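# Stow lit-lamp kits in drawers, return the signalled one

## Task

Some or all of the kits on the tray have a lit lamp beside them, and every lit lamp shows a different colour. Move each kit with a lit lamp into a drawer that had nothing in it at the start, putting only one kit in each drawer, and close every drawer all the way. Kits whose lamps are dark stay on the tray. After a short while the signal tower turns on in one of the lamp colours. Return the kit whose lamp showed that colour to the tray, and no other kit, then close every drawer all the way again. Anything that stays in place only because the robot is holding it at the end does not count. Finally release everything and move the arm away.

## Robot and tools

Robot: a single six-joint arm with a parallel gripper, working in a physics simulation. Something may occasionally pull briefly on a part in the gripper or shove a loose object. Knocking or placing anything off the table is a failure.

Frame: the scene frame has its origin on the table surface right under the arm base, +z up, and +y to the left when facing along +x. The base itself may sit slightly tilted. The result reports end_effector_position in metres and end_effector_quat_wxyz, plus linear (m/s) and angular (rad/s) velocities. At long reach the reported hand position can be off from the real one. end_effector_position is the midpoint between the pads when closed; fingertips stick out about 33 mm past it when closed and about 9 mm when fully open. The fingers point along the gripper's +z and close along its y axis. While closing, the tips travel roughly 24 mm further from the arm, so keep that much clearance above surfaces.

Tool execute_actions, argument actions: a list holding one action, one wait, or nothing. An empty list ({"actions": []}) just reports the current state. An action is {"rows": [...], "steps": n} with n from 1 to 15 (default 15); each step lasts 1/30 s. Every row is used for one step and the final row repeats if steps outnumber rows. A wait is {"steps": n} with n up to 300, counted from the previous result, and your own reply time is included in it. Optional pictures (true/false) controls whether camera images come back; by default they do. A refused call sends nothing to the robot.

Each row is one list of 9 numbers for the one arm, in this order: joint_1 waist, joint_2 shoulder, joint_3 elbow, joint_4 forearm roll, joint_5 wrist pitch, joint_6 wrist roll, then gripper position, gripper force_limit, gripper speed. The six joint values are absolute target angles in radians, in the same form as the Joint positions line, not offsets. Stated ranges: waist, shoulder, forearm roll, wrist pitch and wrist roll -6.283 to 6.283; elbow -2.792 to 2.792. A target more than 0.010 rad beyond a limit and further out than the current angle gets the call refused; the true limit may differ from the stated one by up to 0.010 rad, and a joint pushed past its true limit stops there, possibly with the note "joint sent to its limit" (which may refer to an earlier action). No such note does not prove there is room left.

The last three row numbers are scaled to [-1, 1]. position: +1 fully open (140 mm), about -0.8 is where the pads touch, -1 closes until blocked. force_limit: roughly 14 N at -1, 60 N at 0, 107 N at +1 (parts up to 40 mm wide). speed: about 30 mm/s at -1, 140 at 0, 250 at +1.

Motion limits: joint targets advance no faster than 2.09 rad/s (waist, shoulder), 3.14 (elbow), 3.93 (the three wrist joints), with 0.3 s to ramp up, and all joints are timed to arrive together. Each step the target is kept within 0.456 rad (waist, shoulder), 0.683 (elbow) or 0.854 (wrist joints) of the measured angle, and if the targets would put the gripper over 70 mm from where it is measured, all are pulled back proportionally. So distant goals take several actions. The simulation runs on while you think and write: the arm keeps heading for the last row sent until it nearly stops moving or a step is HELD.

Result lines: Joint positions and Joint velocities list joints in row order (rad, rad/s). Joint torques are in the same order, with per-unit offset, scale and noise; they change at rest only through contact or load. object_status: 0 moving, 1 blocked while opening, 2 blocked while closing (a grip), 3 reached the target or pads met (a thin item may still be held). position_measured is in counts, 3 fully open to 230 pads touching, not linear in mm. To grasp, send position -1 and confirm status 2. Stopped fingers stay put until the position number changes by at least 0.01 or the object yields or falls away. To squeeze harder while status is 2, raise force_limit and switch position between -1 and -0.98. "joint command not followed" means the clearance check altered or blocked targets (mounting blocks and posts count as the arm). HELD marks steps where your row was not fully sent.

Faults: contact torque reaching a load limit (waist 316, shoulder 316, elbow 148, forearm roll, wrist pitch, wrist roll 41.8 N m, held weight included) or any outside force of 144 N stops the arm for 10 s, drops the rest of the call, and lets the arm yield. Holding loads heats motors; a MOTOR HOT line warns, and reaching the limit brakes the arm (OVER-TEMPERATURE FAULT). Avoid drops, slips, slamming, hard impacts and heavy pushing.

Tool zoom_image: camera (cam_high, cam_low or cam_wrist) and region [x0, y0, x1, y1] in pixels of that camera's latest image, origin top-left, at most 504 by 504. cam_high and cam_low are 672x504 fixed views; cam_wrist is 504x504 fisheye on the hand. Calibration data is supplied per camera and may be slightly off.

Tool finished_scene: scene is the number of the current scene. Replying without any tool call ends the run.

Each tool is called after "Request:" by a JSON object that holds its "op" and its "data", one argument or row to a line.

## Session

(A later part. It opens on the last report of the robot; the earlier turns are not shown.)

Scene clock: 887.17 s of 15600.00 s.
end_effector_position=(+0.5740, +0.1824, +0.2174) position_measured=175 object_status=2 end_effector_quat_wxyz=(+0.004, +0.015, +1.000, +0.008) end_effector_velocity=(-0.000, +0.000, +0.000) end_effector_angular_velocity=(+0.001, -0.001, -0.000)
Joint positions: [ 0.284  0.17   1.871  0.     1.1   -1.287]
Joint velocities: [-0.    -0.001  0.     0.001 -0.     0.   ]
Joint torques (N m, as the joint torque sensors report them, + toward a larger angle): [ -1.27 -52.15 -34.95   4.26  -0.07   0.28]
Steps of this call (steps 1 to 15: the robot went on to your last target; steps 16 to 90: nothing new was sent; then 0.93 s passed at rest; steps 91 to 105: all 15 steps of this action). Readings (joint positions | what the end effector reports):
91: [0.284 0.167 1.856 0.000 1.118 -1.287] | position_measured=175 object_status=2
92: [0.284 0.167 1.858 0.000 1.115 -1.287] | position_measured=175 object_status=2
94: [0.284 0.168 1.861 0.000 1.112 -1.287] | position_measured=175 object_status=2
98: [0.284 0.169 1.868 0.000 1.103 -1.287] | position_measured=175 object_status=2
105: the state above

Request:
{"op": "execute_actions", "data": {
  "actions": [
    {"rows":[[0.284,0.171,1.874,0,1.096,-1.287,-1,0,0.5],[0.284,0.171,1.874,0,1.096,-1.287,-1,0,0.5],[0.284,0.171,1.874,0,1.096,-1.287,-0.25,0,0.5],[0.284,0.171,1.874,0,1.096,-1.287,-0.25,0,0.5],[0.284,0.171,1.874,0,1.096,-1.287,-0.25,0,0.5],[0.284,0.171,1.874,0,1.096,-1.287,-0.25,0,0.5],[0.284,0.171,1.874,0,1.096,-1.287,-0.25,0,0.5],[0.284,0.171,1.874,0,1.096,-1.287,-0.25,0,0.5],[0.284,0.171,1.874,0,1.096,-1.287,-0.25,0,0.5],[0.286,0.115,1.785,0,1.241,-1.287,-0.25,0,0.5]],"steps":15}
  ],
  "pictures": false
}}

Request:
{"op": "execute_actions", "data": {
  "actions": [
    {"rows":[[0.286,0.115,1.785,0,1.241,-1.287,-0.25,0,0.5],[0.286,0.115,1.785,0,1.241,-1.287,-0.25,0,0.5],[0.286,0.115,1.785,0,1.241,-1.287,-0.25,0,0.5],[0.286,0.115,1.785,0,1.241,-1.287,-0.25,0,0.5],[0.35,-0.2,2.0,0,1.2,-0.5,-1,-0.4,0.5]],"steps":15}
  ],
  "pictures": false
}}

Request:
{"op": "execute_actions", "data": {
  "actions": [
    {"rows":[[0.36,-0.42,2.42,0,0.4,1.571,-1,-0.4,0.5]],"steps":15}
  ],
  "pictures": false
}}

Request:
{"op": "execute_actions", "data": {
  "actions": [
    {"steps":15}
  ]
}}

Scene clock: 896.67 s of 15600.00 s.
end_effector_position=(+0.5719, +0.1818, +0.2837) position_measured=160 object_status=0 end_effector_quat_wxyz=(+0.005, +0.014, +1.000, +0.008) end_effector_velocity=(-0.032, -0.006, +0.379) end_effector_angular_velocity=(+0.004, -0.015, +0.013)
Joint positions: [ 0.285  0.123  1.797  0.     1.219 -1.287]
Joint velocities: [ 0.013 -0.266 -0.418  0.     0.668 -0.   ]
Joint torques (N m, as the joint torque sensors report them, + toward a larger angle): [ -6.02  -1.32 -13.2    1.31   0.17   0.12]
Steps of this call (steps 1 to 15: the robot went on to your last target; steps 16 to 90: nothing new was sent; then 6.00 s passed at rest; steps 91 to 105: all 15 steps of this action). Readings (joint positions | what the end effector reports):
91: [0.284 0.170 1.871 0.000 1.100 -1.287] | position_measured=175 object_status=2
92: [0.284 0.170 1.872 0.000 1.098 -1.287] | position_measured=175 object_status=2
94: [0.284 0.171 1.874 -0.000 1.096 -1.287] | position_measured=175 object_status=0
98: [0.284 0.171 1.874 0.000 1.096 -1.287] | position_measured=160 object_status=0
105: the state above

Scene clock: 897.17 s of 15600.00 s.
end_effector_position=(+0.4758, +0.1792, +0.3321) position_measured=232 object_status=0 end_effector_quat_wxyz=(+0.043, +0.256, +0.965, +0.034) end_effector_velocity=(-0.382, -0.025, +0.111) end_effector_angular_velocity=(+0.326, -0.274, -1.964)
Joint positions: [ 0.329 -0.098  1.932  0.     1.211 -0.754]
Joint velocities: [ 0.176 -0.863  0.577  0.    -0.095  2.148]
Joint torques (N m, as the joint torque sensors report them, + toward a larger angle): [ -1.32 -31.73 -39.8    4.26  -0.07   0.3 ]
Steps of this call (steps 1 to 15: all 15 steps of this action). Readings (joint positions | what the end effector reports):
1: [0.286 0.116 1.787 -0.000 1.235 -1.287] | position_measured=160 object_status=3
2: [0.286 0.115 1.785 0.000 1.240 -1.287] | position_measured=160 object_status=3
4: [0.286 0.115 1.785 0.000 1.241 -1.287] | position_measured=160 object_status=3
8: [0.291 0.092 1.803 0.000 1.234 -1.229] | position_measured=184 object_status=0
15: the state above

Scene clock: 897.67 s of 15600.00 s.
end_effector_position=(+0.4411, +0.1841, +0.2812) position_measured=232 object_status=3 end_effector_quat_wxyz=(+0.053, +0.825, +0.447, +0.340) end_effector_velocity=(+0.003, +0.005, -0.015) end_effector_angular_velocity=(+2.332, +0.430, -2.765)
Joint positions: [ 0.359 -0.405  2.387  0.     0.469  0.902]
Joint velocities: [ 0.007 -0.111  0.245 -0.    -0.513  3.629]
Joint torques (N m, as the joint torque sensors report them, + toward a larger angle): [ -2.16   2.64 -42.31   4.71  -1.55   0.39]
Steps of this call (steps 1 to 15: all 15 steps of this action). Readings (joint positions | what the end effector reports):
1: [0.335 -0.127 1.951 0.000 1.208 -0.683] | position_measured=232 object_status=0
2: [0.340 -0.156 1.971 0.000 1.201 -0.611] | position_measured=232 object_status=0
4: [0.346 -0.225 2.034 0.000 1.150 -0.429] | position_measured=232 object_status=3
8: [0.354 -0.335 2.233 0.000 0.875 0.039] | position_measured=232 object_status=3
15: the state above

Scene clock: 898.17 s of 15600.00 s.
end_effector_position=(+0.4411, +0.1846, +0.2794) position_measured=232 object_status=3 end_effector_quat_wxyz=(-0.066, +0.918, +0.151, +0.362) end_effector_velocity=(+0.000, +0.001, +0.001) end_effector_angular_velocity=(+0.002, -0.002, -0.000)
Joint positions: [ 0.36  -0.42   2.42   0.     0.4    1.571]
Joint velocities: [ 0.001 -0.     0.     0.    -0.002  0.001]
Joint torques (N m, as the joint torque sensors report them, + toward a larger angle): [ -2.06   1.23 -39.34   4.13  -1.75  -0.02]
Steps of this call (steps 1 to 15: the robot went on to your last target). Readings (joint positions | what the end effector reports):
1: [0.359 -0.408 2.395 0.000 0.453 1.024] | position_measured=232 object_status=3
2: [0.359 -0.411 2.401 0.000 0.440 1.138] | position_measured=232 object_status=3
4: [0.360 -0.416 2.411 0.000 0.419 1.331] | position_measured=232 object_status=3
8: [0.360 -0.420 2.420 0.000 0.401 1.547] | position_measured=232 object_status=3
15: the state above
camera_calibration (this result's frames):
cam_wrist: T_world_to_cam=[[0.38909, -0.917148, 0.0863001, -0.0298895], [-0.876015, -0.397358, -0.273322, 0.545622], [0.284969, 0.0307467, -0.958044, 0.323119], [0, 0, 0, 1]] pos_world=[0.397523, 0.179459, 0.461272]

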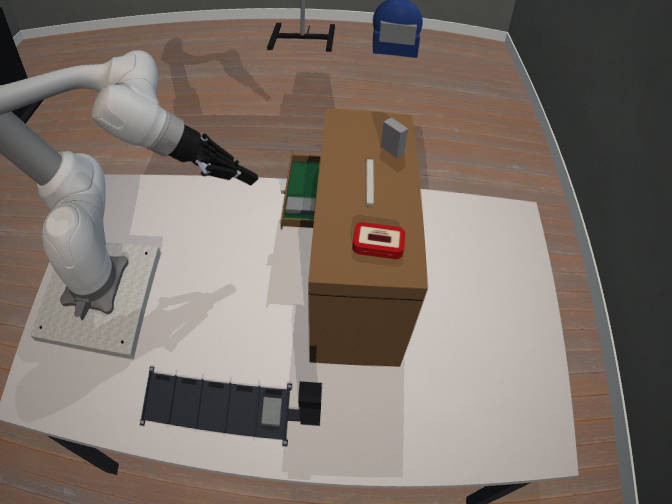

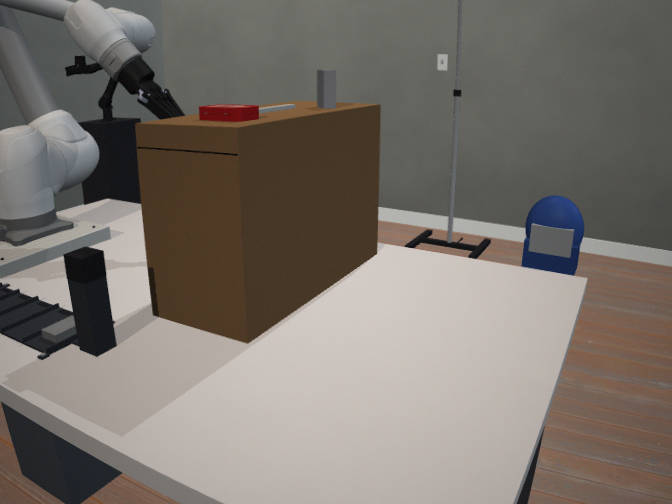

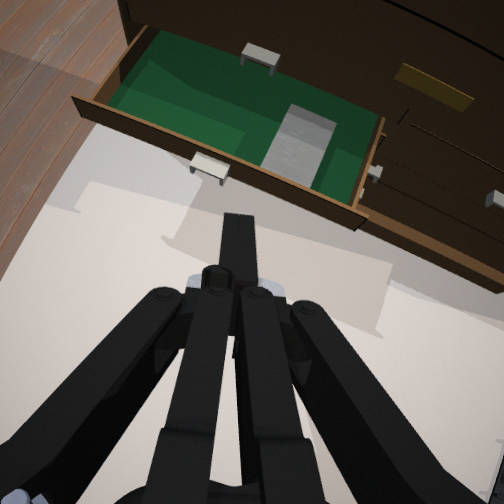

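Request:
{"op": "execute_actions", "data": {
  "actions": [
    {"rows":[[0.358,-0.315,2.55,0,0.065,1.571,-1,-0.4,0.5]],"steps":15}
  ],
  "pictures": false
}}

Request:
{"op": "execute_actions", "data": {
  "actions": [
    {"rows":[[0.351,-0.295,2.538,0,0.057,1.571,-1,-0.4,0.5],[0.344,-0.274,2.525,0,0.049,1.571,-1,-0.4,0.5],[0.337,-0.254,2.513,0,0.041,1.571,-1,-0.4,0.5],[0.331,-0.235,2.5,0,0.035,1.571,-1,-0.4,0.5],[0.324,-0.216,2.487,0,0.029,1.571,-1,-0.4,0.5],[0.318,-0.197,2.474,0,0.023,1.571,-1,-0.4,0.5],[0.312,-0.179,2.461,0,0.018,1.571,-1,-0.4,0.5],[0.307,-0.161,2.447,0,0.013,1.571,-1,-0.4,0.5],[0.301,-0.143,2.434,0,0.009,1.571,-1,-0.4,0.5],[0.296,-0.128,2.422,0,0.006,1.571,-1,-0.4,0.5],[0.292,-0.113,2.41,0,0.003,1.571,-1,-0.4,0.5],[0.287,-0.099,2.398,0,0.001,1.571,-1,-0.4,0.5]],"steps":15}
  ],
  "pictures": false
}}

Request:
{"op": "execute_actions", "data": {
  "actions": [
    {"rows":[[0.286,-0.095,2.395,0,0,1.571,-1,-0.4,0.5],[0.286,-0.095,2.395,0,0,1.571,-1,-0.4,0.5],[0.286,-0.095,2.395,0,0,1.571,-1,-0.4,0.5],[0.285,-0.091,2.392,0,0,1.571,-1,-0.4,0.5],[0.285,-0.091,2.392,0,0,1.571,-1,-0.4,0.5],[0.285,-0.091,2.392,0,0,1.571,-1,-0.4,0.5],[0.284,-0.087,2.389,0,-0.001,1.571,-1,-0.4,0.5]],"steps":15}
  ]
}}

Scene clock: 915.30 s of 15600.00 s.
end_effector_position=(+0.4571, +0.1899, +0.2149) position_measured=232 object_status=3 end_effector_quat_wxyz=(-0.073, +0.898, +0.146, +0.408) end_effector_velocity=(-0.000, -0.000, -0.001) end_effector_angular_velocity=(-0.002, +0.003, -0.000)
Joint positions: [ 0.358 -0.315  2.55  -0.     0.065  1.571]
Joint velocities: [-0.001  0.002 -0.    -0.     0.001 -0.001]
Joint torques (N m, as the joint torque sensors report them, + toward a larger angle): [ -2.17  -3.6  -34.01   3.49  -1.93   0.17]
Steps of this call (steps 1 to 15: the robot went on to your last target; steps 16 to 90: nothing new was sent; then 13.63 s passed at rest; steps 91 to 105: all 15 steps of this action). Readings (joint positions | what the end effector reports):
91: [0.360 -0.420 2.420 0.000 0.400 1.571] | position_measured=232 object_status=3
92: [0.360 -0.418 2.422 0.000 0.394 1.571] | position_measured=232 object_status=3
94: [0.360 -0.402 2.442 0.000 0.342 1.571] | position_measured=232 object_status=3
98: [0.359 -0.333 2.528 0.000 0.125 1.571] | position_measured=232 object_status=3
105: the state above

Scene clock: 915.80 s of 15600.00 s.
end_effector_position=(+0.5718, +0.1844, +0.2156) position_measured=232 object_status=3 end_effector_quat_wxyz=(-0.059, +0.903, +0.115, +0.409) end_effector_velocity=(+0.103, -0.009, -0.003) end_effector_angular_velocity=(-0.001, +0.005, -0.059)
Joint positions: [ 0.288 -0.103  2.401 -0.     0.002  1.571]
Joint velocities: [-0.058  0.176 -0.144  0.    -0.028 -0.   ]
Joint torques (N m, as the joint torque sensors report them, + toward a larger angle): [ 10.13 -46.45 -23.88   2.32  -1.54   0.13]
Steps of this call (steps 1 to 15: all 15 steps of this action). Readings (joint positions | what the end effector reports):
1: [0.358 -0.315 2.550 0.000 0.065 1.571] | position_measured=232 object_status=3
2: [0.357 -0.312 2.549 -0.000 0.064 1.571] | position_measured=232 object_status=3
4: [0.348 -0.286 2.533 -0.000 0.054 1.571] | position_measured=232 object_status=3
8: [0.324 -0.214 2.485 0.000 0.029 1.571] | position_measured=232 object_status=3
15: the state above

Scene clock: 916.30 s of 15600.00 s.
end_effector_position=(+0.5803, +0.1841, +0.2148) position_measured=232 object_status=3 end_effector_quat_wxyz=(-0.058, +0.904, +0.113, +0.409) end_effector_velocity=(+0.000, +0.000, -0.000) end_effector_angular_velocity=(+0.000, +0.000, -0.000)
Joint positions: [ 0.284 -0.087  2.389  0.    -0.001  1.571]
Joint velocities: [-0.     0.001 -0.     0.    -0.001  0.   ]
Joint torques (N m, as the joint torque sensors report them, + toward a larger angle): [ -1.27 -23.73 -33.39   3.47  -1.88   0.22]
Steps of this call (steps 1 to 15: all 15 steps of this action). Readings (joint positions | what the end effector reports):
1: [0.287 -0.100 2.398 0.000 0.001 1.571] | position_measured=232 object_status=3
2: [0.287 -0.098 2.397 -0.000 0.001 1.571] | position_measured=232 object_status=3
4: [0.286 -0.095 2.395 0.000 0.000 1.571] | position_measured=232 object_status=3
8: [0.285 -0.090 2.391 0.000 -0.000 1.571] | position_measured=232 object_status=3
15: the state above
camera_calibration (this result's frames):
cam_wrist: T_world_to_cam=[[0.308723, -0.946711, 0.091805, -0.0280826], [-0.873777, -0.320417, -0.365852, 0.654093], [0.375772, 0.03273, -0.926134, 0.161604], [0, 0, 0, 1]] pos_world=[0.519475, 0.177707, 0.391546]

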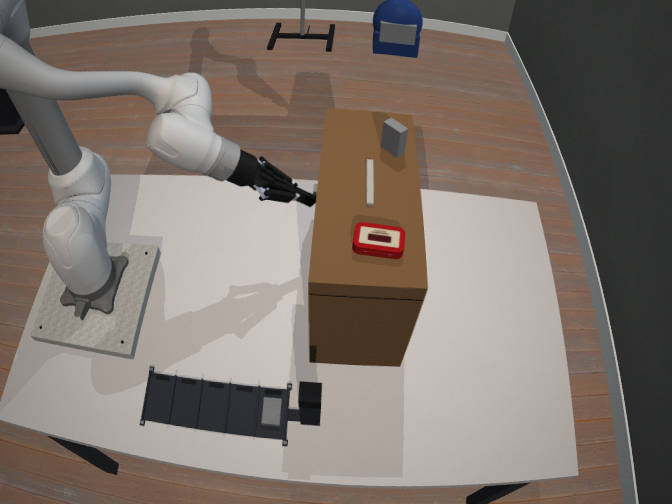

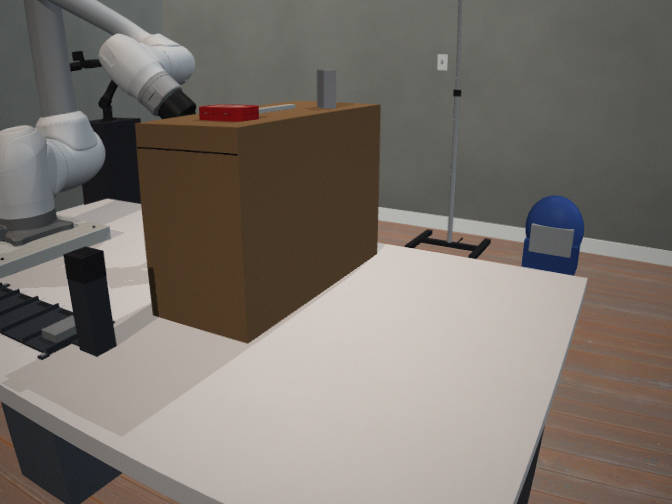

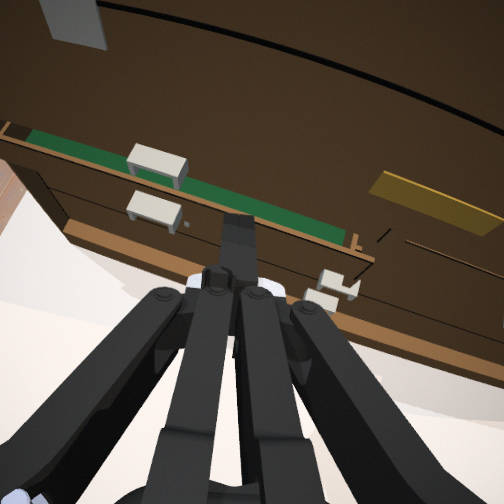

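Request:
{"op": "execute_actions", "data": {
  "actions": [
    {"rows":[[0.283,-0.083,2.386,0,-0.002,1.571,-1,-0.4,0.5],[0.283,-0.083,2.386,0,-0.002,1.571,-1,-0.4,0.5],[0.283,-0.083,2.386,0,-0.002,1.571,-1,-0.4,0.5],[0.283,-0.083,2.386,0,-0.002,1.571,-1,-0.4,0.5],[0.282,-0.079,2.383,0,-0.003,1.571,-1,-0.4,0.5],[0.282,-0.079,2.383,0,-0.003,1.571,-1,-0.4,0.5],[0.282,-0.079,2.383,0,-0.003,1.571,-1,-0.4,0.5],[0.282,-0.079,2.383,0,-0.003,1.571,-1,-0.4,0.5],[0.281,-0.075,2.38,0,-0.004,1.571,-1,-0.4,0.5]],"steps":15}
  ]
}}

Scene clock: 920.30 s of 15600.00 s.
end_effector_position=(+0.5870, +0.1839, +0.2142) position_measured=232 object_status=3 end_effector_quat_wxyz=(-0.057, +0.904, +0.111, +0.409) end_effector_velocity=(+0.001, -0.001, +0.000) end_effector_angular_velocity=(+0.000, -0.002, -0.001)
Joint positions: [ 0.281 -0.075  2.38   0.    -0.004  1.571]
Joint velocities: [-0.001 -0.    -0.     0.    -0.001 -0.   ]
Joint torques (N m, as the joint torque sensors report them, + toward a larger angle): [ -1.8  -25.35 -33.15   3.48  -2.04   0.1 ]
Steps of this call (steps 1 to 15: the robot went on to your last target; steps 16 to 90: nothing new was sent; then 0.50 s passed at rest; steps 91 to 105: all 15 steps of this action). Readings (joint positions | what the end effector reports):
91: [0.284 -0.087 2.389 0.000 -0.001 1.571] | position_measured=232 object_status=3
92: [0.284 -0.085 2.388 0.000 -0.001 1.571] | position_measured=232 object_status=3
94: [0.283 -0.083 2.386 0.000 -0.002 1.571] | position_measured=232 object_status=3
98: [0.282 -0.079 2.383 0.000 -0.003 1.571] | position_measured=232 object_status=3
105: the state above
camera_calibration (this result's frames):
cam_wrist: T_world_to_cam=[[0.305883, -0.947636, 0.0917683, -0.0284039], [-0.874756, -0.317783, -0.365809, 0.65971], [0.375816, 0.0316201, -0.926155, 0.158736], [0, 0, 0, 1]] pos_world=[0.526117, 0.177709, 0.390949]

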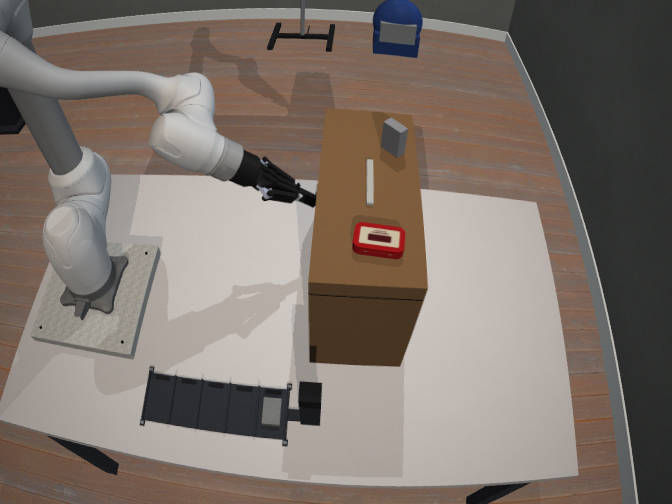

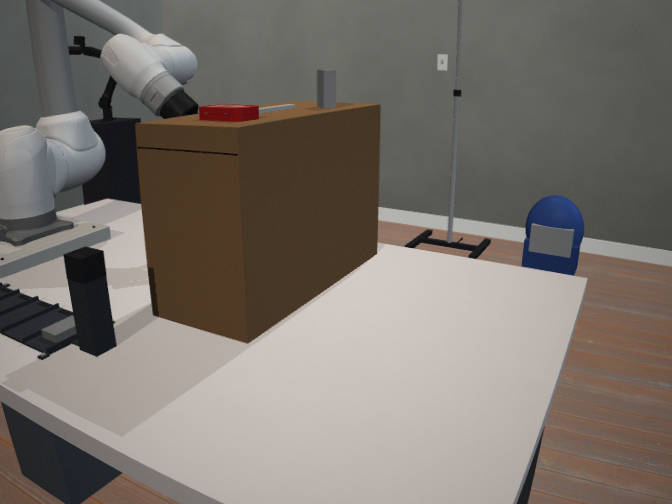

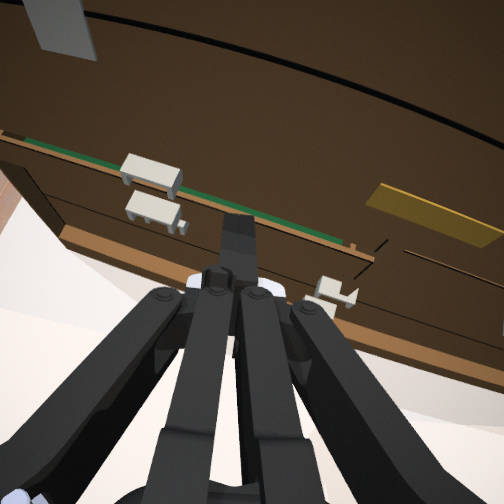

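Request:
{"op": "execute_actions", "data": {
  "actions": [
    {"rows":[[0.28,-0.072,2.378,0,-0.005,1.571,-1,-0.4,0.5],[0.28,-0.072,2.378,0,-0.005,1.571,-1,-0.4,0.5],[0.28,-0.072,2.378,0,-0.005,1.571,-1,-0.4,0.5],[0.28,-0.072,2.378,0,-0.005,1.571,-1,-0.4,0.5],[0.28,-0.072,2.378,0,-0.005,1.571,-1,-0.4,0.5],[0.279,-0.069,2.376,0,-0.006,1.571,-1,-0.4,0.5],[0.279,-0.069,2.376,0,-0.006,1.571,-1,-0.4,0.5],[0.279,-0.069,2.376,0,-0.006,1.571,-1,-0.4,0.5],[0.279,-0.069,2.376,0,-0.006,1.571,-1,-0.4,0.5],[0.279,-0.069,2.376,0,-0.006,1.571,-1,-0.4,0.5],[0.279,-0.066,2.374,0,-0.007,1.571,-1,-0.4,0.5]],"steps":15}
  ]
}}

Scene clock: 925.67 s of 15600.00 s.
end_effector_position=(+0.5917, +0.1838, +0.2134) position_measured=232 object_status=3 end_effector_quat_wxyz=(-0.057, +0.904, +0.110, +0.409) end_effector_velocity=(+0.000, +0.001, -0.000) end_effector_angular_velocity=(-0.000, +0.000, +0.001)
Joint positions: [ 0.279 -0.066  2.374  0.    -0.007  1.571]
Joint velocities: [ 0.001  0.001 -0.001 -0.    -0.001  0.   ]
Joint torques (N m, as the joint torque sensors report them, + toward a larger angle): [ -0.31 -23.53 -32.44   3.4   -1.68   0.22]
Steps of this call (steps 1 to 15: the robot went on to your last target; steps 16 to 90: nothing new was sent; then 1.87 s passed at rest; steps 91 to 105: all 15 steps of this action). Readings (joint positions | what the end effector reports):
91: [0.281 -0.075 2.380 0.000 -0.004 1.571] | position_measured=232 object_status=3
92: [0.281 -0.074 2.379 0.000 -0.004 1.571] | position_measured=232 object_status=3
94: [0.280 -0.072 2.378 0.000 -0.005 1.571] | position_measured=232 object_status=3
98: [0.279 -0.070 2.376 0.000 -0.006 1.571] | position_measured=232 object_status=3
105: the state above
camera_calibration (this result's frames):
cam_wrist: T_world_to_cam=[[0.303972, -0.948253, 0.0917509, -0.0285951], [-0.875404, -0.316013, -0.365791, 0.663536], [0.375857, 0.030871, -0.926163, 0.156348], [0, 0, 0, 1]] pos_world=[0.53079, 0.177744, 0.390143]

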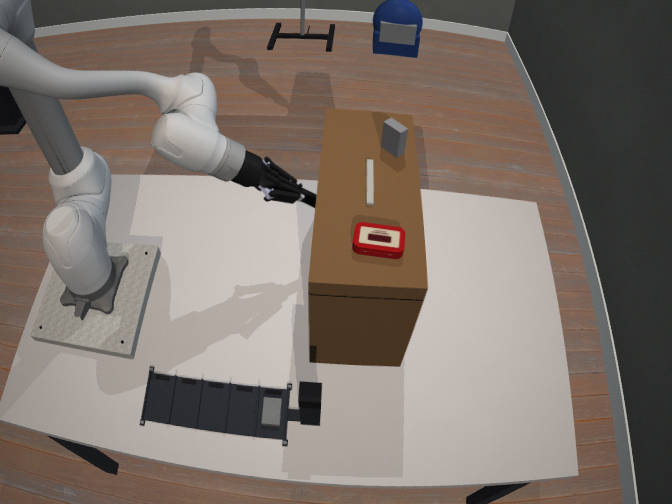

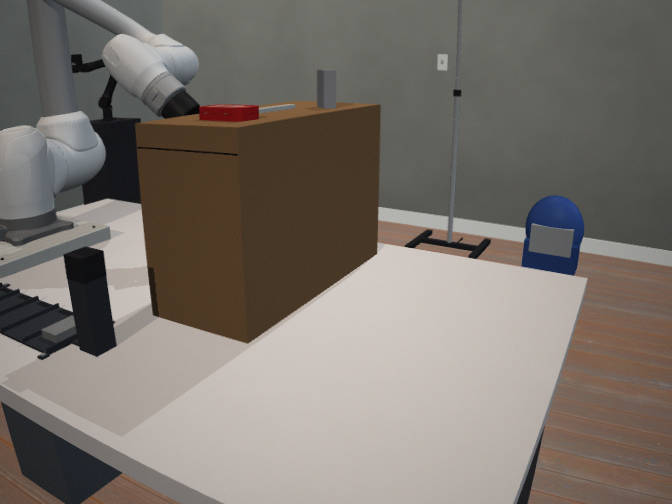

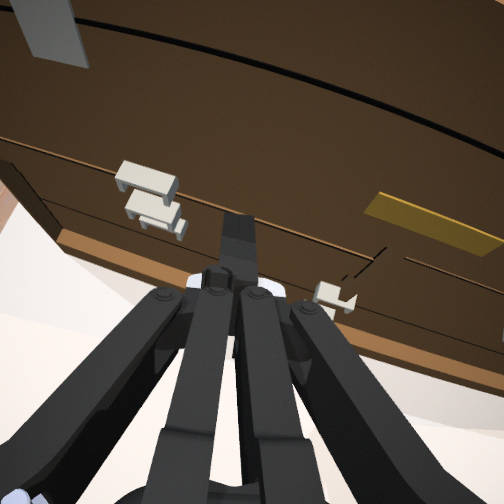

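Request:
{"op": "execute_actions", "data": {
  "actions": [
    {"rows":[[0.278,-0.064,2.373,0,-0.007,1.571,-1,-0.4,0.5],[0.278,-0.064,2.373,0,-0.007,1.571,-1,-0.4,0.5],[0.278,-0.064,2.373,0,-0.007,1.571,-1,-0.4,0.5],[0.278,-0.064,2.373,0,-0.007,1.571,-1,-0.4,0.5],[0.278,-0.064,2.373,0,-0.007,1.571,-1,-0.4,0.5],[0.278,-0.062,2.371,0,-0.008,1.571,-1,-0.4,0.5]],"steps":15}
  ],
  "pictures": false
}}

Scene clock: 930.33 s of 15600.00 s.
end_effector_position=(+0.5939, +0.1837, +0.2131) position_measured=232 object_status=3 end_effector_quat_wxyz=(-0.057, +0.904, +0.110, +0.409) end_effector_velocity=(+0.000, -0.001, -0.000) end_effector_angular_velocity=(+0.000, +0.001, -0.001)
Joint positions: [ 0.278 -0.062  2.371  0.    -0.008  1.571]
Joint velocities: [-0.001 -0.    -0.    -0.     0.001  0.001]
Joint torques (N m, as the joint torque sensors report them, + toward a larger angle): [ -0.58 -26.27 -33.49   3.49  -2.38   0.08]
Steps of this call (steps 1 to 15: the robot went on to your last target; steps 16 to 90: nothing new was sent; then 1.17 s passed at rest; steps 91 to 105: all 15 steps of this action). Readings (joint positions | what the end effector reports):
91: [0.279 -0.066 2.374 0.000 -0.007 1.571] | position_measured=232 object_status=3
92: [0.279 -0.065 2.374 -0.000 -0.007 1.571] | position_measured=232 object_status=3
94: [0.278 -0.064 2.373 0.000 -0.007 1.571] | position_measured=232 object_status=3
98: [0.278 -0.062 2.371 0.000 -0.008 1.571] | position_measured=232 object_status=3
105: the state above

Continue until resistance.

Request:
{"op": "execute_actions", "data": {
  "actions": [
    {"rows":[[0.277,-0.06,2.37,0,-0.008,1.571,-1,-0.4,0.5],[0.277,-0.06,2.37,0,-0.008,1.571,-1,-0.4,0.5],[0.277,-0.06,2.37,0,-0.008,1.571,-1,-0.4,0.5],[0.277,-0.06,2.37,0,-0.008,1.571,-1,-0.4,0.5],[0.277,-0.06,2.37,0,-0.008,1.571,-1,-0.4,0.5],[0.277,-0.06,2.37,0,-0.008,1.571,-1,-0.4,0.5],[0.277,-0.06,2.37,0,-0.008,1.571,-1,-0.4,0.5],[0.277,-0.058,2.368,0,-0.009,1.571,-1,-0.4,0.5]],"steps":15}
  ]
}}

Scene clock: 933.70 s of 15600.00 s.
end_effector_position=(+0.5961, +0.1836, +0.2128) position_measured=232 object_status=3 end_effector_quat_wxyz=(-0.057, +0.904, +0.110, +0.409) end_effector_velocity=(-0.000, +0.000, -0.000) end_effector_angular_velocity=(-0.000, +0.001, +0.001)
Joint positions: [ 0.277 -0.058  2.368  0.    -0.009  1.571]
Joint velocities: [ 0.001  0.    -0.     0.     0.001 -0.   ]
Joint torques (N m, as the joint torque sensors report them, + toward a larger angle): [ -1.12 -26.8  -33.51   3.38  -2.22   0.02]
Steps of this call (steps 1 to 15: the robot went on to your last target; steps 16 to 86: nothing new was sent; steps 87 to 101: all 15 steps of this action). Readings (joint positions | what the end effector reports):
87: [0.278 -0.062 2.371 0.000 -0.008 1.571] | position_measured=232 object_status=3
88: [0.278 -0.061 2.371 0.000 -0.008 1.571] | position_measured=232 object_status=3
90: [0.277 -0.060 2.370 0.000 -0.008 1.571] | position_measured=232 object_status=3
94: [0.277 -0.060 2.370 0.000 -0.008 1.571] | position_measured=232 object_status=3
101: the state above
camera_calibration (this result's frames):
cam_wrist: T_world_to_cam=[[0.302082, -0.948859, 0.0917244, -0.0287997], [-0.876063, -0.31426, -0.365724, 0.667245], [0.375846, 0.0301223, -0.926192, 0.15435], [0, 0, 0, 1]] pos_world=[0.535237, 0.177712, 0.389627]

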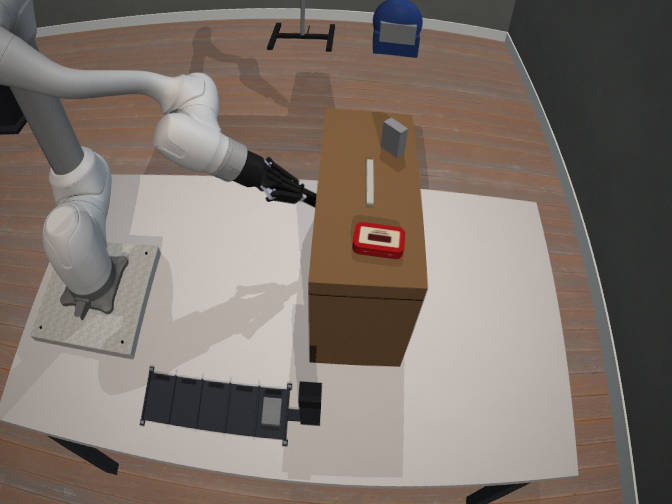

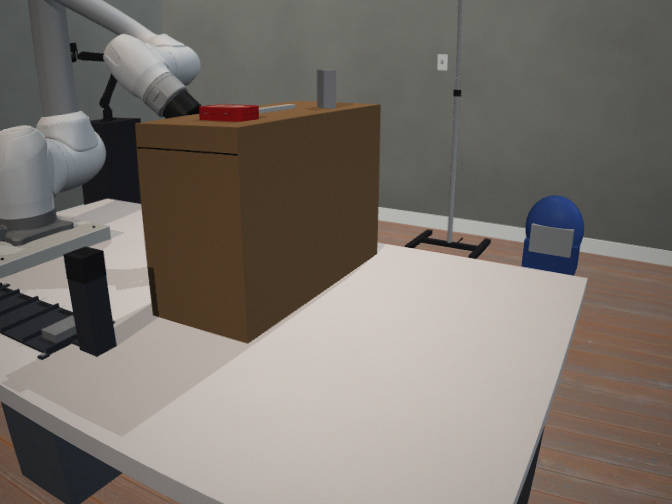

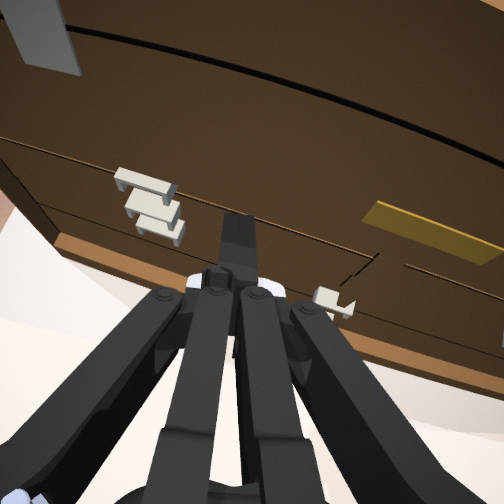

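Request:
{"op": "execute_actions", "data": {
  "actions": [
    {"rows":[[0.29,-0.16,2.44,0,0.02,1.571,-1,-0.4,0.5]],"steps":15}
  ]
}}

Scene clock: 938.83 s of 15600.00 s.
end_effector_position=(+0.5439, +0.1781, +0.2183) position_measured=232 object_status=3 end_effector_quat_wxyz=(-0.059, +0.903, +0.115, +0.409) end_effector_velocity=(-0.000, +0.000, +0.000) end_effector_angular_velocity=(-0.000, -0.000, +0.001)
Joint positions: [ 0.29  -0.16   2.44   0.     0.02   1.571]
Joint velocities: [ 0.001 -0.001  0.    -0.     0.001 -0.   ]
Joint torques (N m, as the joint torque sensors report them, + toward a larger angle): [ -1.15 -17.68 -33.98   3.53  -1.98   0.21]
Steps of this call (steps 1 to 15: the robot went on to your last target; steps 16 to 90: nothing new was sent; then 1.63 s passed at rest; steps 91 to 105: all 15 steps of this action). Readings (joint positions | what the end effector reports):
91: [0.277 -0.058 2.368 0.000 -0.009 1.571] | position_measured=232 object_status=3
92: [0.277 -0.061 2.370 0.000 -0.009 1.571] | position_measured=232 object_status=3
94: [0.281 -0.088 2.389 0.000 -0.001 1.571] | position_measured=232 object_status=3
98: [0.290 -0.159 2.439 0.000 0.019 1.571] | position_measured=232 object_status=3
105: the state above
camera_calibration (this result's frames):
cam_wrist: T_world_to_cam=[[0.314271, -0.944871, 0.0919413, -0.0261897], [-0.871477, -0.325552, -0.366802, 0.621518], [0.376512, 0.0351504, -0.925745, 0.17784], [0, 0, 0, 1]] pos_world=[0.482911, 0.171339, 0.395016]

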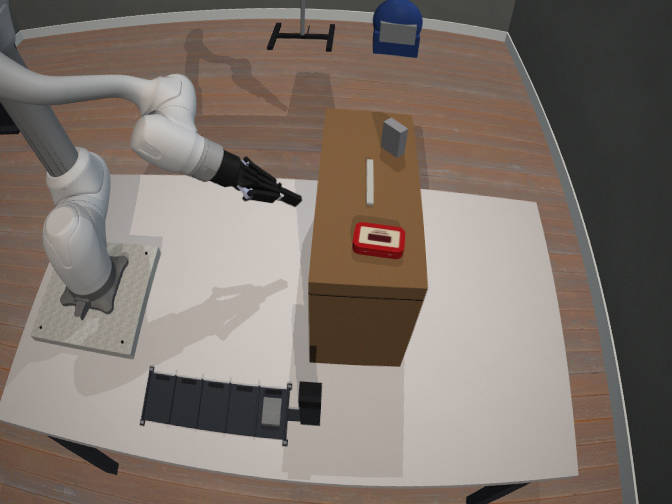

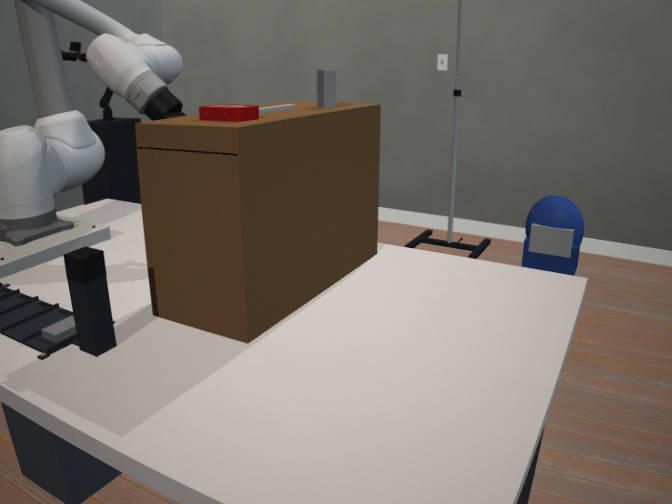

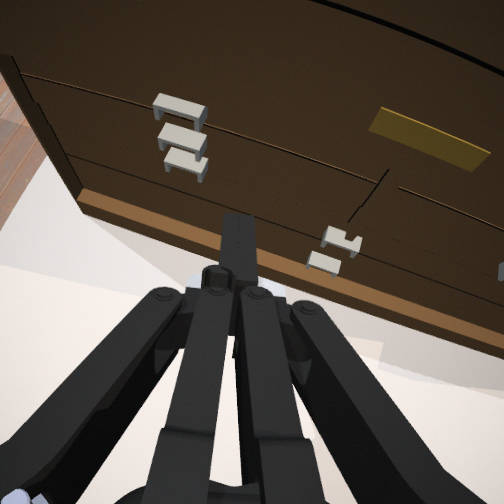

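Request:
{"op": "execute_actions", "data": {
  "actions": [
    {"steps":300}
  ]
}}

Scene clock: 948.83 s of 15600.00 s.
end_effector_position=(+0.5438, +0.1781, +0.2183) position_measured=232 object_status=3 end_effector_quat_wxyz=(-0.059, +0.903, +0.115, +0.409) end_effector_velocity=(+0.000, +0.002, +0.000) end_effector_angular_velocity=(+0.000, -0.002, +0.003)
Joint positions: [ 0.29  -0.16   2.44   0.     0.02   1.571]
Joint velocities: [ 0.003  0.001 -0.    -0.    -0.002 -0.   ]
Joint torques (N m, as the joint torque sensors report them, + toward a larger angle): [ -1.71 -16.48 -33.8    3.51  -1.94   0.14]
Steps of this call (steps 1 to 15: the robot went on to your last target; steps 16 to 90: nothing new was sent; then 7.00 s passed at rest). Readings (joint positions | what the end effector reports):
1: [0.290 -0.160 2.440 0.000 0.020 1.571] | position_measured=232 object_status=3
2: [0.290 -0.160 2.440 0.000 0.020 1.571] | position_measured=232 object_status=3
4: [0.290 -0.160 2.440 0.000 0.020 1.571] | position_measured=232 object_status=3
8: [0.290 -0.160 2.440 0.000 0.020 1.571] | position_measured=232 object_status=3
90: the state above
The arm was judged still, so your last target was given up. Only a new action makes it travel on or press farther. Fingers that are still opening or closing keep moving.
camera_calibration (this result's frames):
cam_wrist: T_world_to_cam=[[0.314286, -0.944865, 0.0919437, -0.0261849], [-0.871458, -0.325565, -0.366836, 0.621458], [0.376544, 0.0351665, -0.925731, 0.177852], [0, 0, 0, 1]] pos_world=[0.482835, 0.17133, 0.395024]

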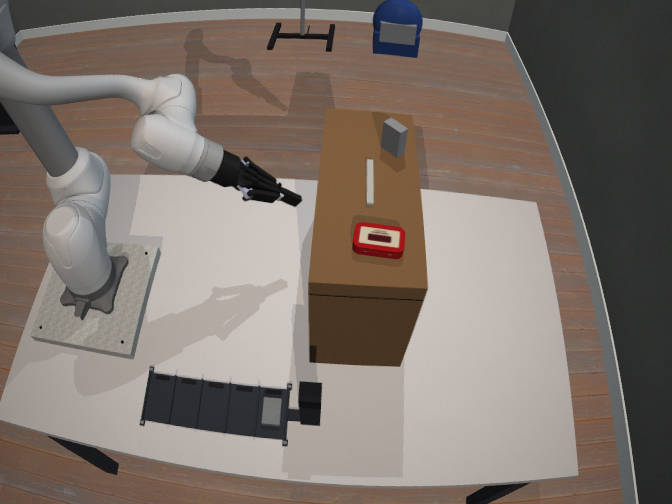

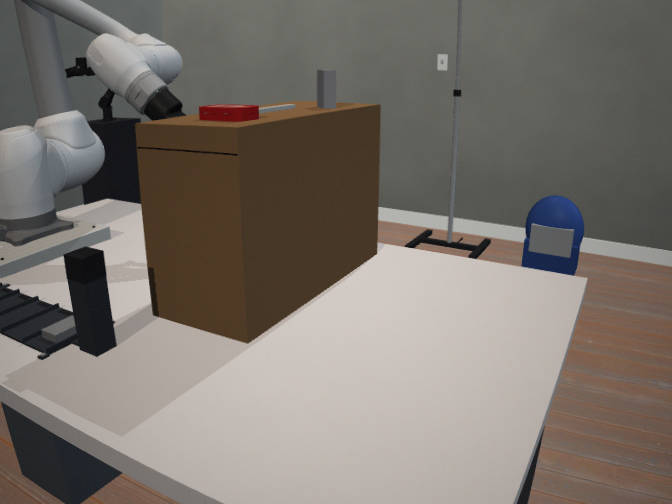

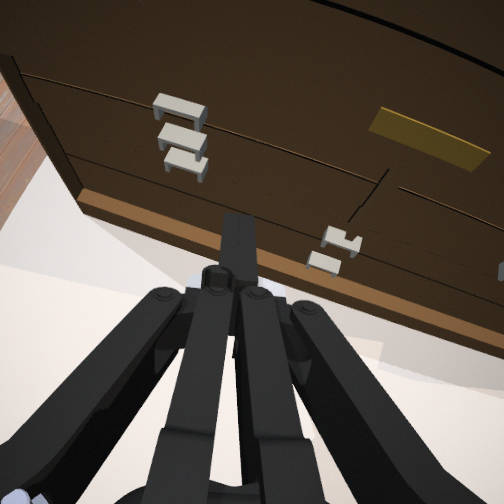

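Request:
{"op": "execute_actions", "data": {
  "actions": [
    {"steps":300}
  ]
}}

Request:
{"op": "execute_actions", "data": {
  "actions": [
    {"steps":300}
  ]
}}

Scene clock: 958.83 s of 15600.00 s.
end_effector_position=(+0.5438, +0.1781, +0.2183) position_measured=232 object_status=3 end_effector_quat_wxyz=(-0.059, +0.903, +0.115, +0.409) end_effector_velocity=(-0.000, +0.000, +0.000) end_effector_angular_velocity=(-0.000, -0.000, +0.001)
Joint positions: [ 0.29  -0.16   2.44   0.     0.02   1.571]
Joint velocities: [ 0.001 -0.001 -0.     0.     0.001 -0.001]
Joint torques (N m, as the joint torque sensors report them, + toward a larger angle): [ -0.97 -17.86 -33.66   3.64  -1.91   0.09]
Steps of this call (steps 1 to 90: nothing new was sent; then 7.00 s passed at rest). Readings (joint positions | what the end effector reports):
1: [0.290 -0.160 2.440 -0.000 0.020 1.571] | position_measured=232 object_status=3
2: [0.290 -0.160 2.440 0.000 0.020 1.571] | position_measured=232 object_status=3
4: [0.290 -0.160 2.440 0.000 0.020 1.571] | position_measured=232 object_status=3
8: [0.290 -0.160 2.440 -0.000 0.020 1.571] | position_measured=232 object_status=3
90: the state above
camera_calibration (this result's frames):
cam_wrist: T_world_to_cam=[[0.314286, -0.944865, 0.0919436, -0.0261848], [-0.871458, -0.325565, -0.366836, 0.621458], [0.376544, 0.0351665, -0.925731, 0.177852], [0, 0, 0, 1]] pos_world=[0.482835, 0.17133, 0.395024]

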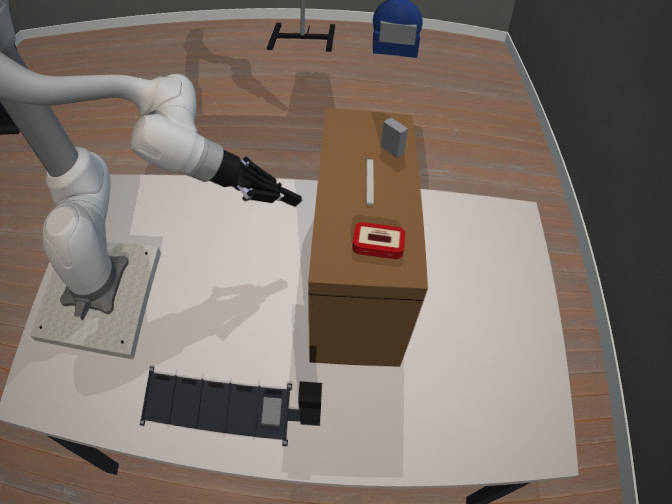

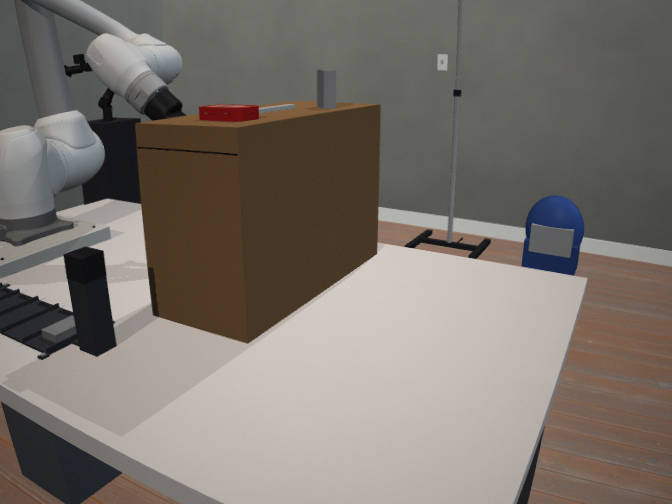

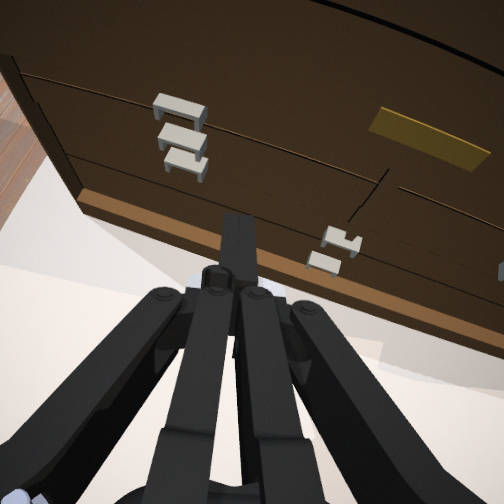

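Scene clock: 968.83 s of 15600.00 s.
end_effector_position=(+0.5438, +0.1781, +0.2183) position_measured=232 object_status=3 end_effector_quat_wxyz=(-0.059, +0.903, +0.115, +0.409) end_effector_velocity=(-0.000, +0.001, +0.000) end_effector_angular_velocity=(-0.000, -0.001, +0.002)
Joint positions: [ 0.29  -0.16   2.44   0.     0.02   1.571]
Joint velocities: [ 0.002 -0.     0.    -0.    -0.001 -0.   ]
Joint torques (N m, as the joint torque sensors report them, + toward a larger angle): [ -2.38 -16.66 -34.02   3.42  -1.92   0.24]
Steps of this call (steps 1 to 90: nothing new was sent; then 7.00 s passed at rest). Readings (joint positions | what the end effector reports):
1: [0.290 -0.160 2.440 0.000 0.020 1.571] | position_measured=232 object_status=3
2: [0.290 -0.160 2.440 0.000 0.020 1.571] | position_measured=232 object_status=3
4: [0.290 -0.160 2.440 0.000 0.020 1.571] | position_measured=232 object_status=3
8: [0.290 -0.160 2.440 0.000 0.020 1.571] | position_measured=232 object_status=3
90: the state above
camera_calibration (this result's frames):
cam_wrist: T_world_to_cam=[[0.314286, -0.944865, 0.0919436, -0.0261849], [-0.871458, -0.325565, -0.366836, 0.621458], [0.376544, 0.0351665, -0.925731, 0.177852], [0, 0, 0, 1]] pos_world=[0.482835, 0.17133, 0.395024]

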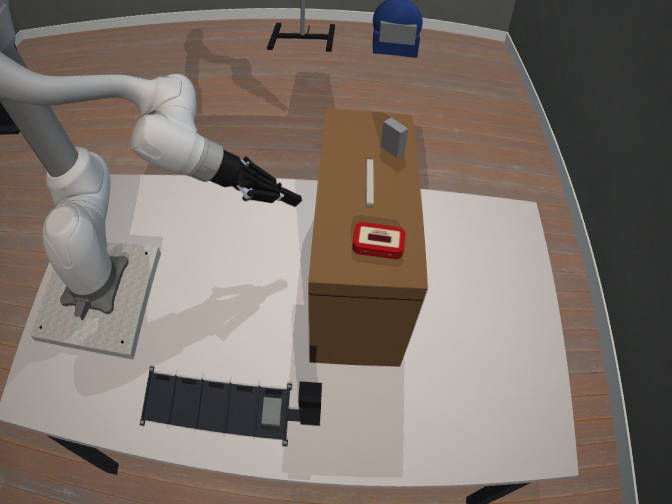

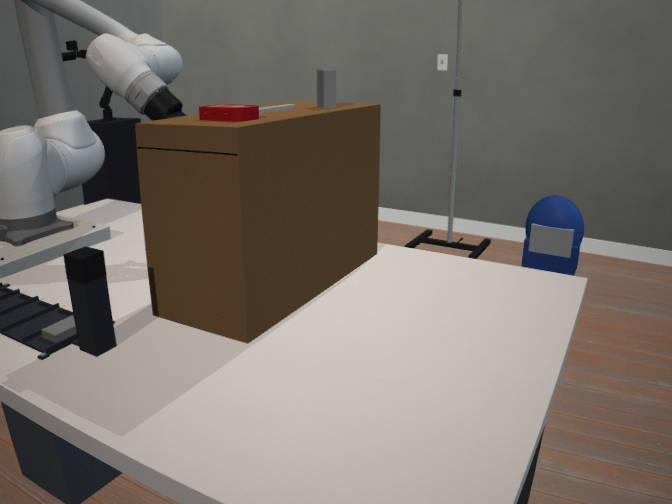

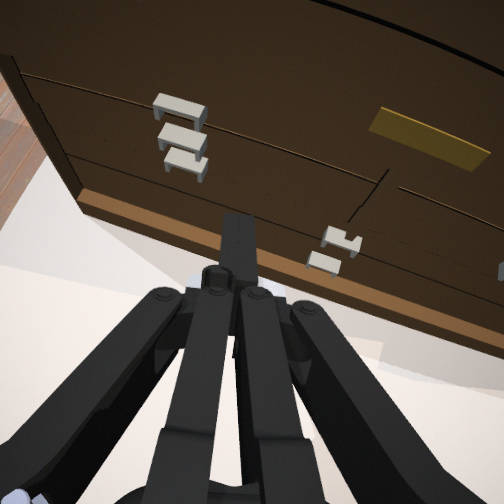

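Request:
{"op": "execute_actions", "data": {
  "actions": [
    {"rows":[[0.284,-0.135,2.364,0,0.07,1.571,-1,-0.4,0.5],[0.284,-0.135,2.364,0,0.07,1.571,-1,-0.4,0.5],[0.284,-0.135,2.364,0,0.07,1.571,-1,-0.4,0.5],[0.284,-0.135,2.364,0,0.07,1.571,-1,-0.4,0.5],[0.284,-0.135,2.364,0,0.07,1.571,-1,-0.4,0.5],[0.284,-0.135,2.364,0,0.07,1.571,-1,-0.4,0.5],[0.284,-0.135,2.364,0,0.07,1.571,-1,-0.4,0.5],[0.284,-0.135,2.364,0,0.07,1.571,-1,-0.4,0.5],[0.282,-0.128,2.358,0,0.069,1.571,-1,-0.4,0.5]],"steps":15}
  ]
}}

Scene clock: 976.33 s of 15600.00 s.
end_effector_position=(+0.5813, +0.1827, +0.2434) position_measured=232 object_status=3 end_effector_quat_wxyz=(-0.058, +0.903, +0.112, +0.410) end_effector_velocity=(+0.001, +0.000, +0.001) end_effector_angular_velocity=(+0.001, -0.003, -0.000)
Joint positions: [ 0.282 -0.128  2.358  0.     0.069  1.571]
Joint velocities: [-0.     0.001 -0.001  0.    -0.003 -0.   ]
Joint torques (N m, as the joint torque sensors report them, + toward a larger angle): [ -2.   -22.47 -35.14   3.59  -2.02   0.07]
Steps of this call (steps 1 to 90: nothing new was sent; then 4.00 s passed at rest; steps 91 to 105: all 15 steps of this action). Readings (joint positions | what the end effector reports):
91: [0.290 -0.160 2.440 0.000 0.020 1.571] | position_measured=232 object_status=3
92: [0.290 -0.159 2.436 0.000 0.023 1.571] | position_measured=232 object_status=3
94: [0.287 -0.146 2.397 0.000 0.049 1.571] | position_measured=232 object_status=3
98: [0.284 -0.135 2.364 0.000 0.070 1.571] | position_measured=232 object_status=3
105: the state above
camera_calibration (this result's frames):
cam_wrist: T_world_to_cam=[[0.306688, -0.947363, 0.0919021, -0.0310132], [-0.873751, -0.318515, -0.36757, 0.665048], [0.377494, 0.0324297, -0.925444, 0.186648], [0, 0, 0, 1]] pos_world=[0.520139, 0.176394, 0.420034]

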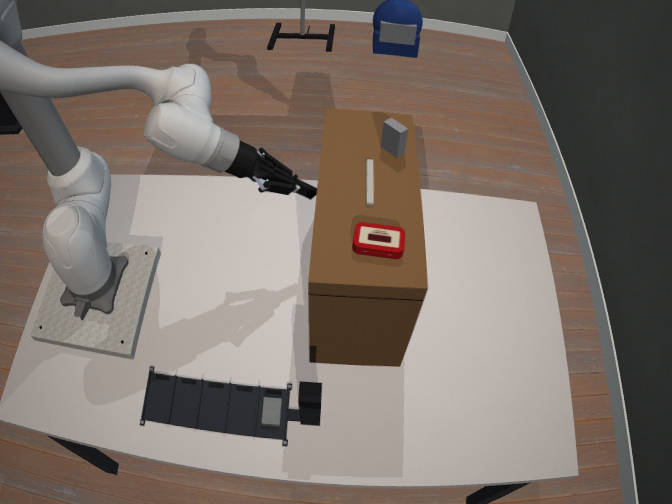

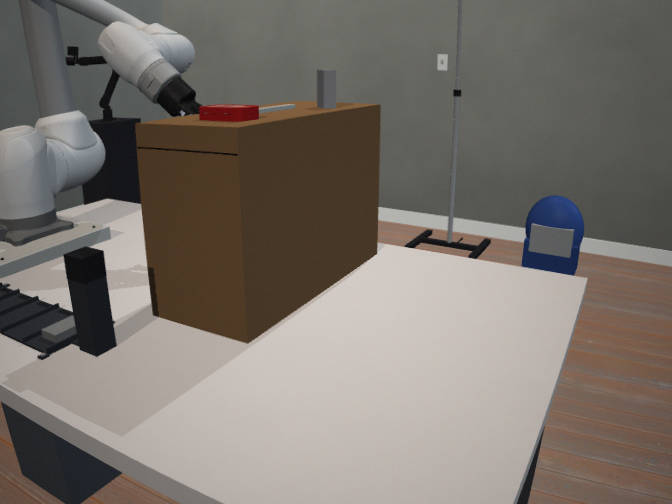

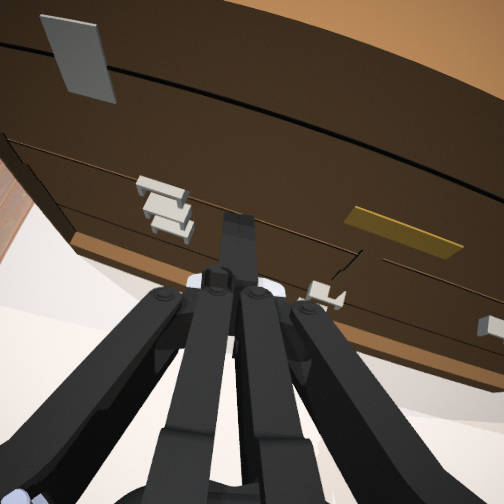

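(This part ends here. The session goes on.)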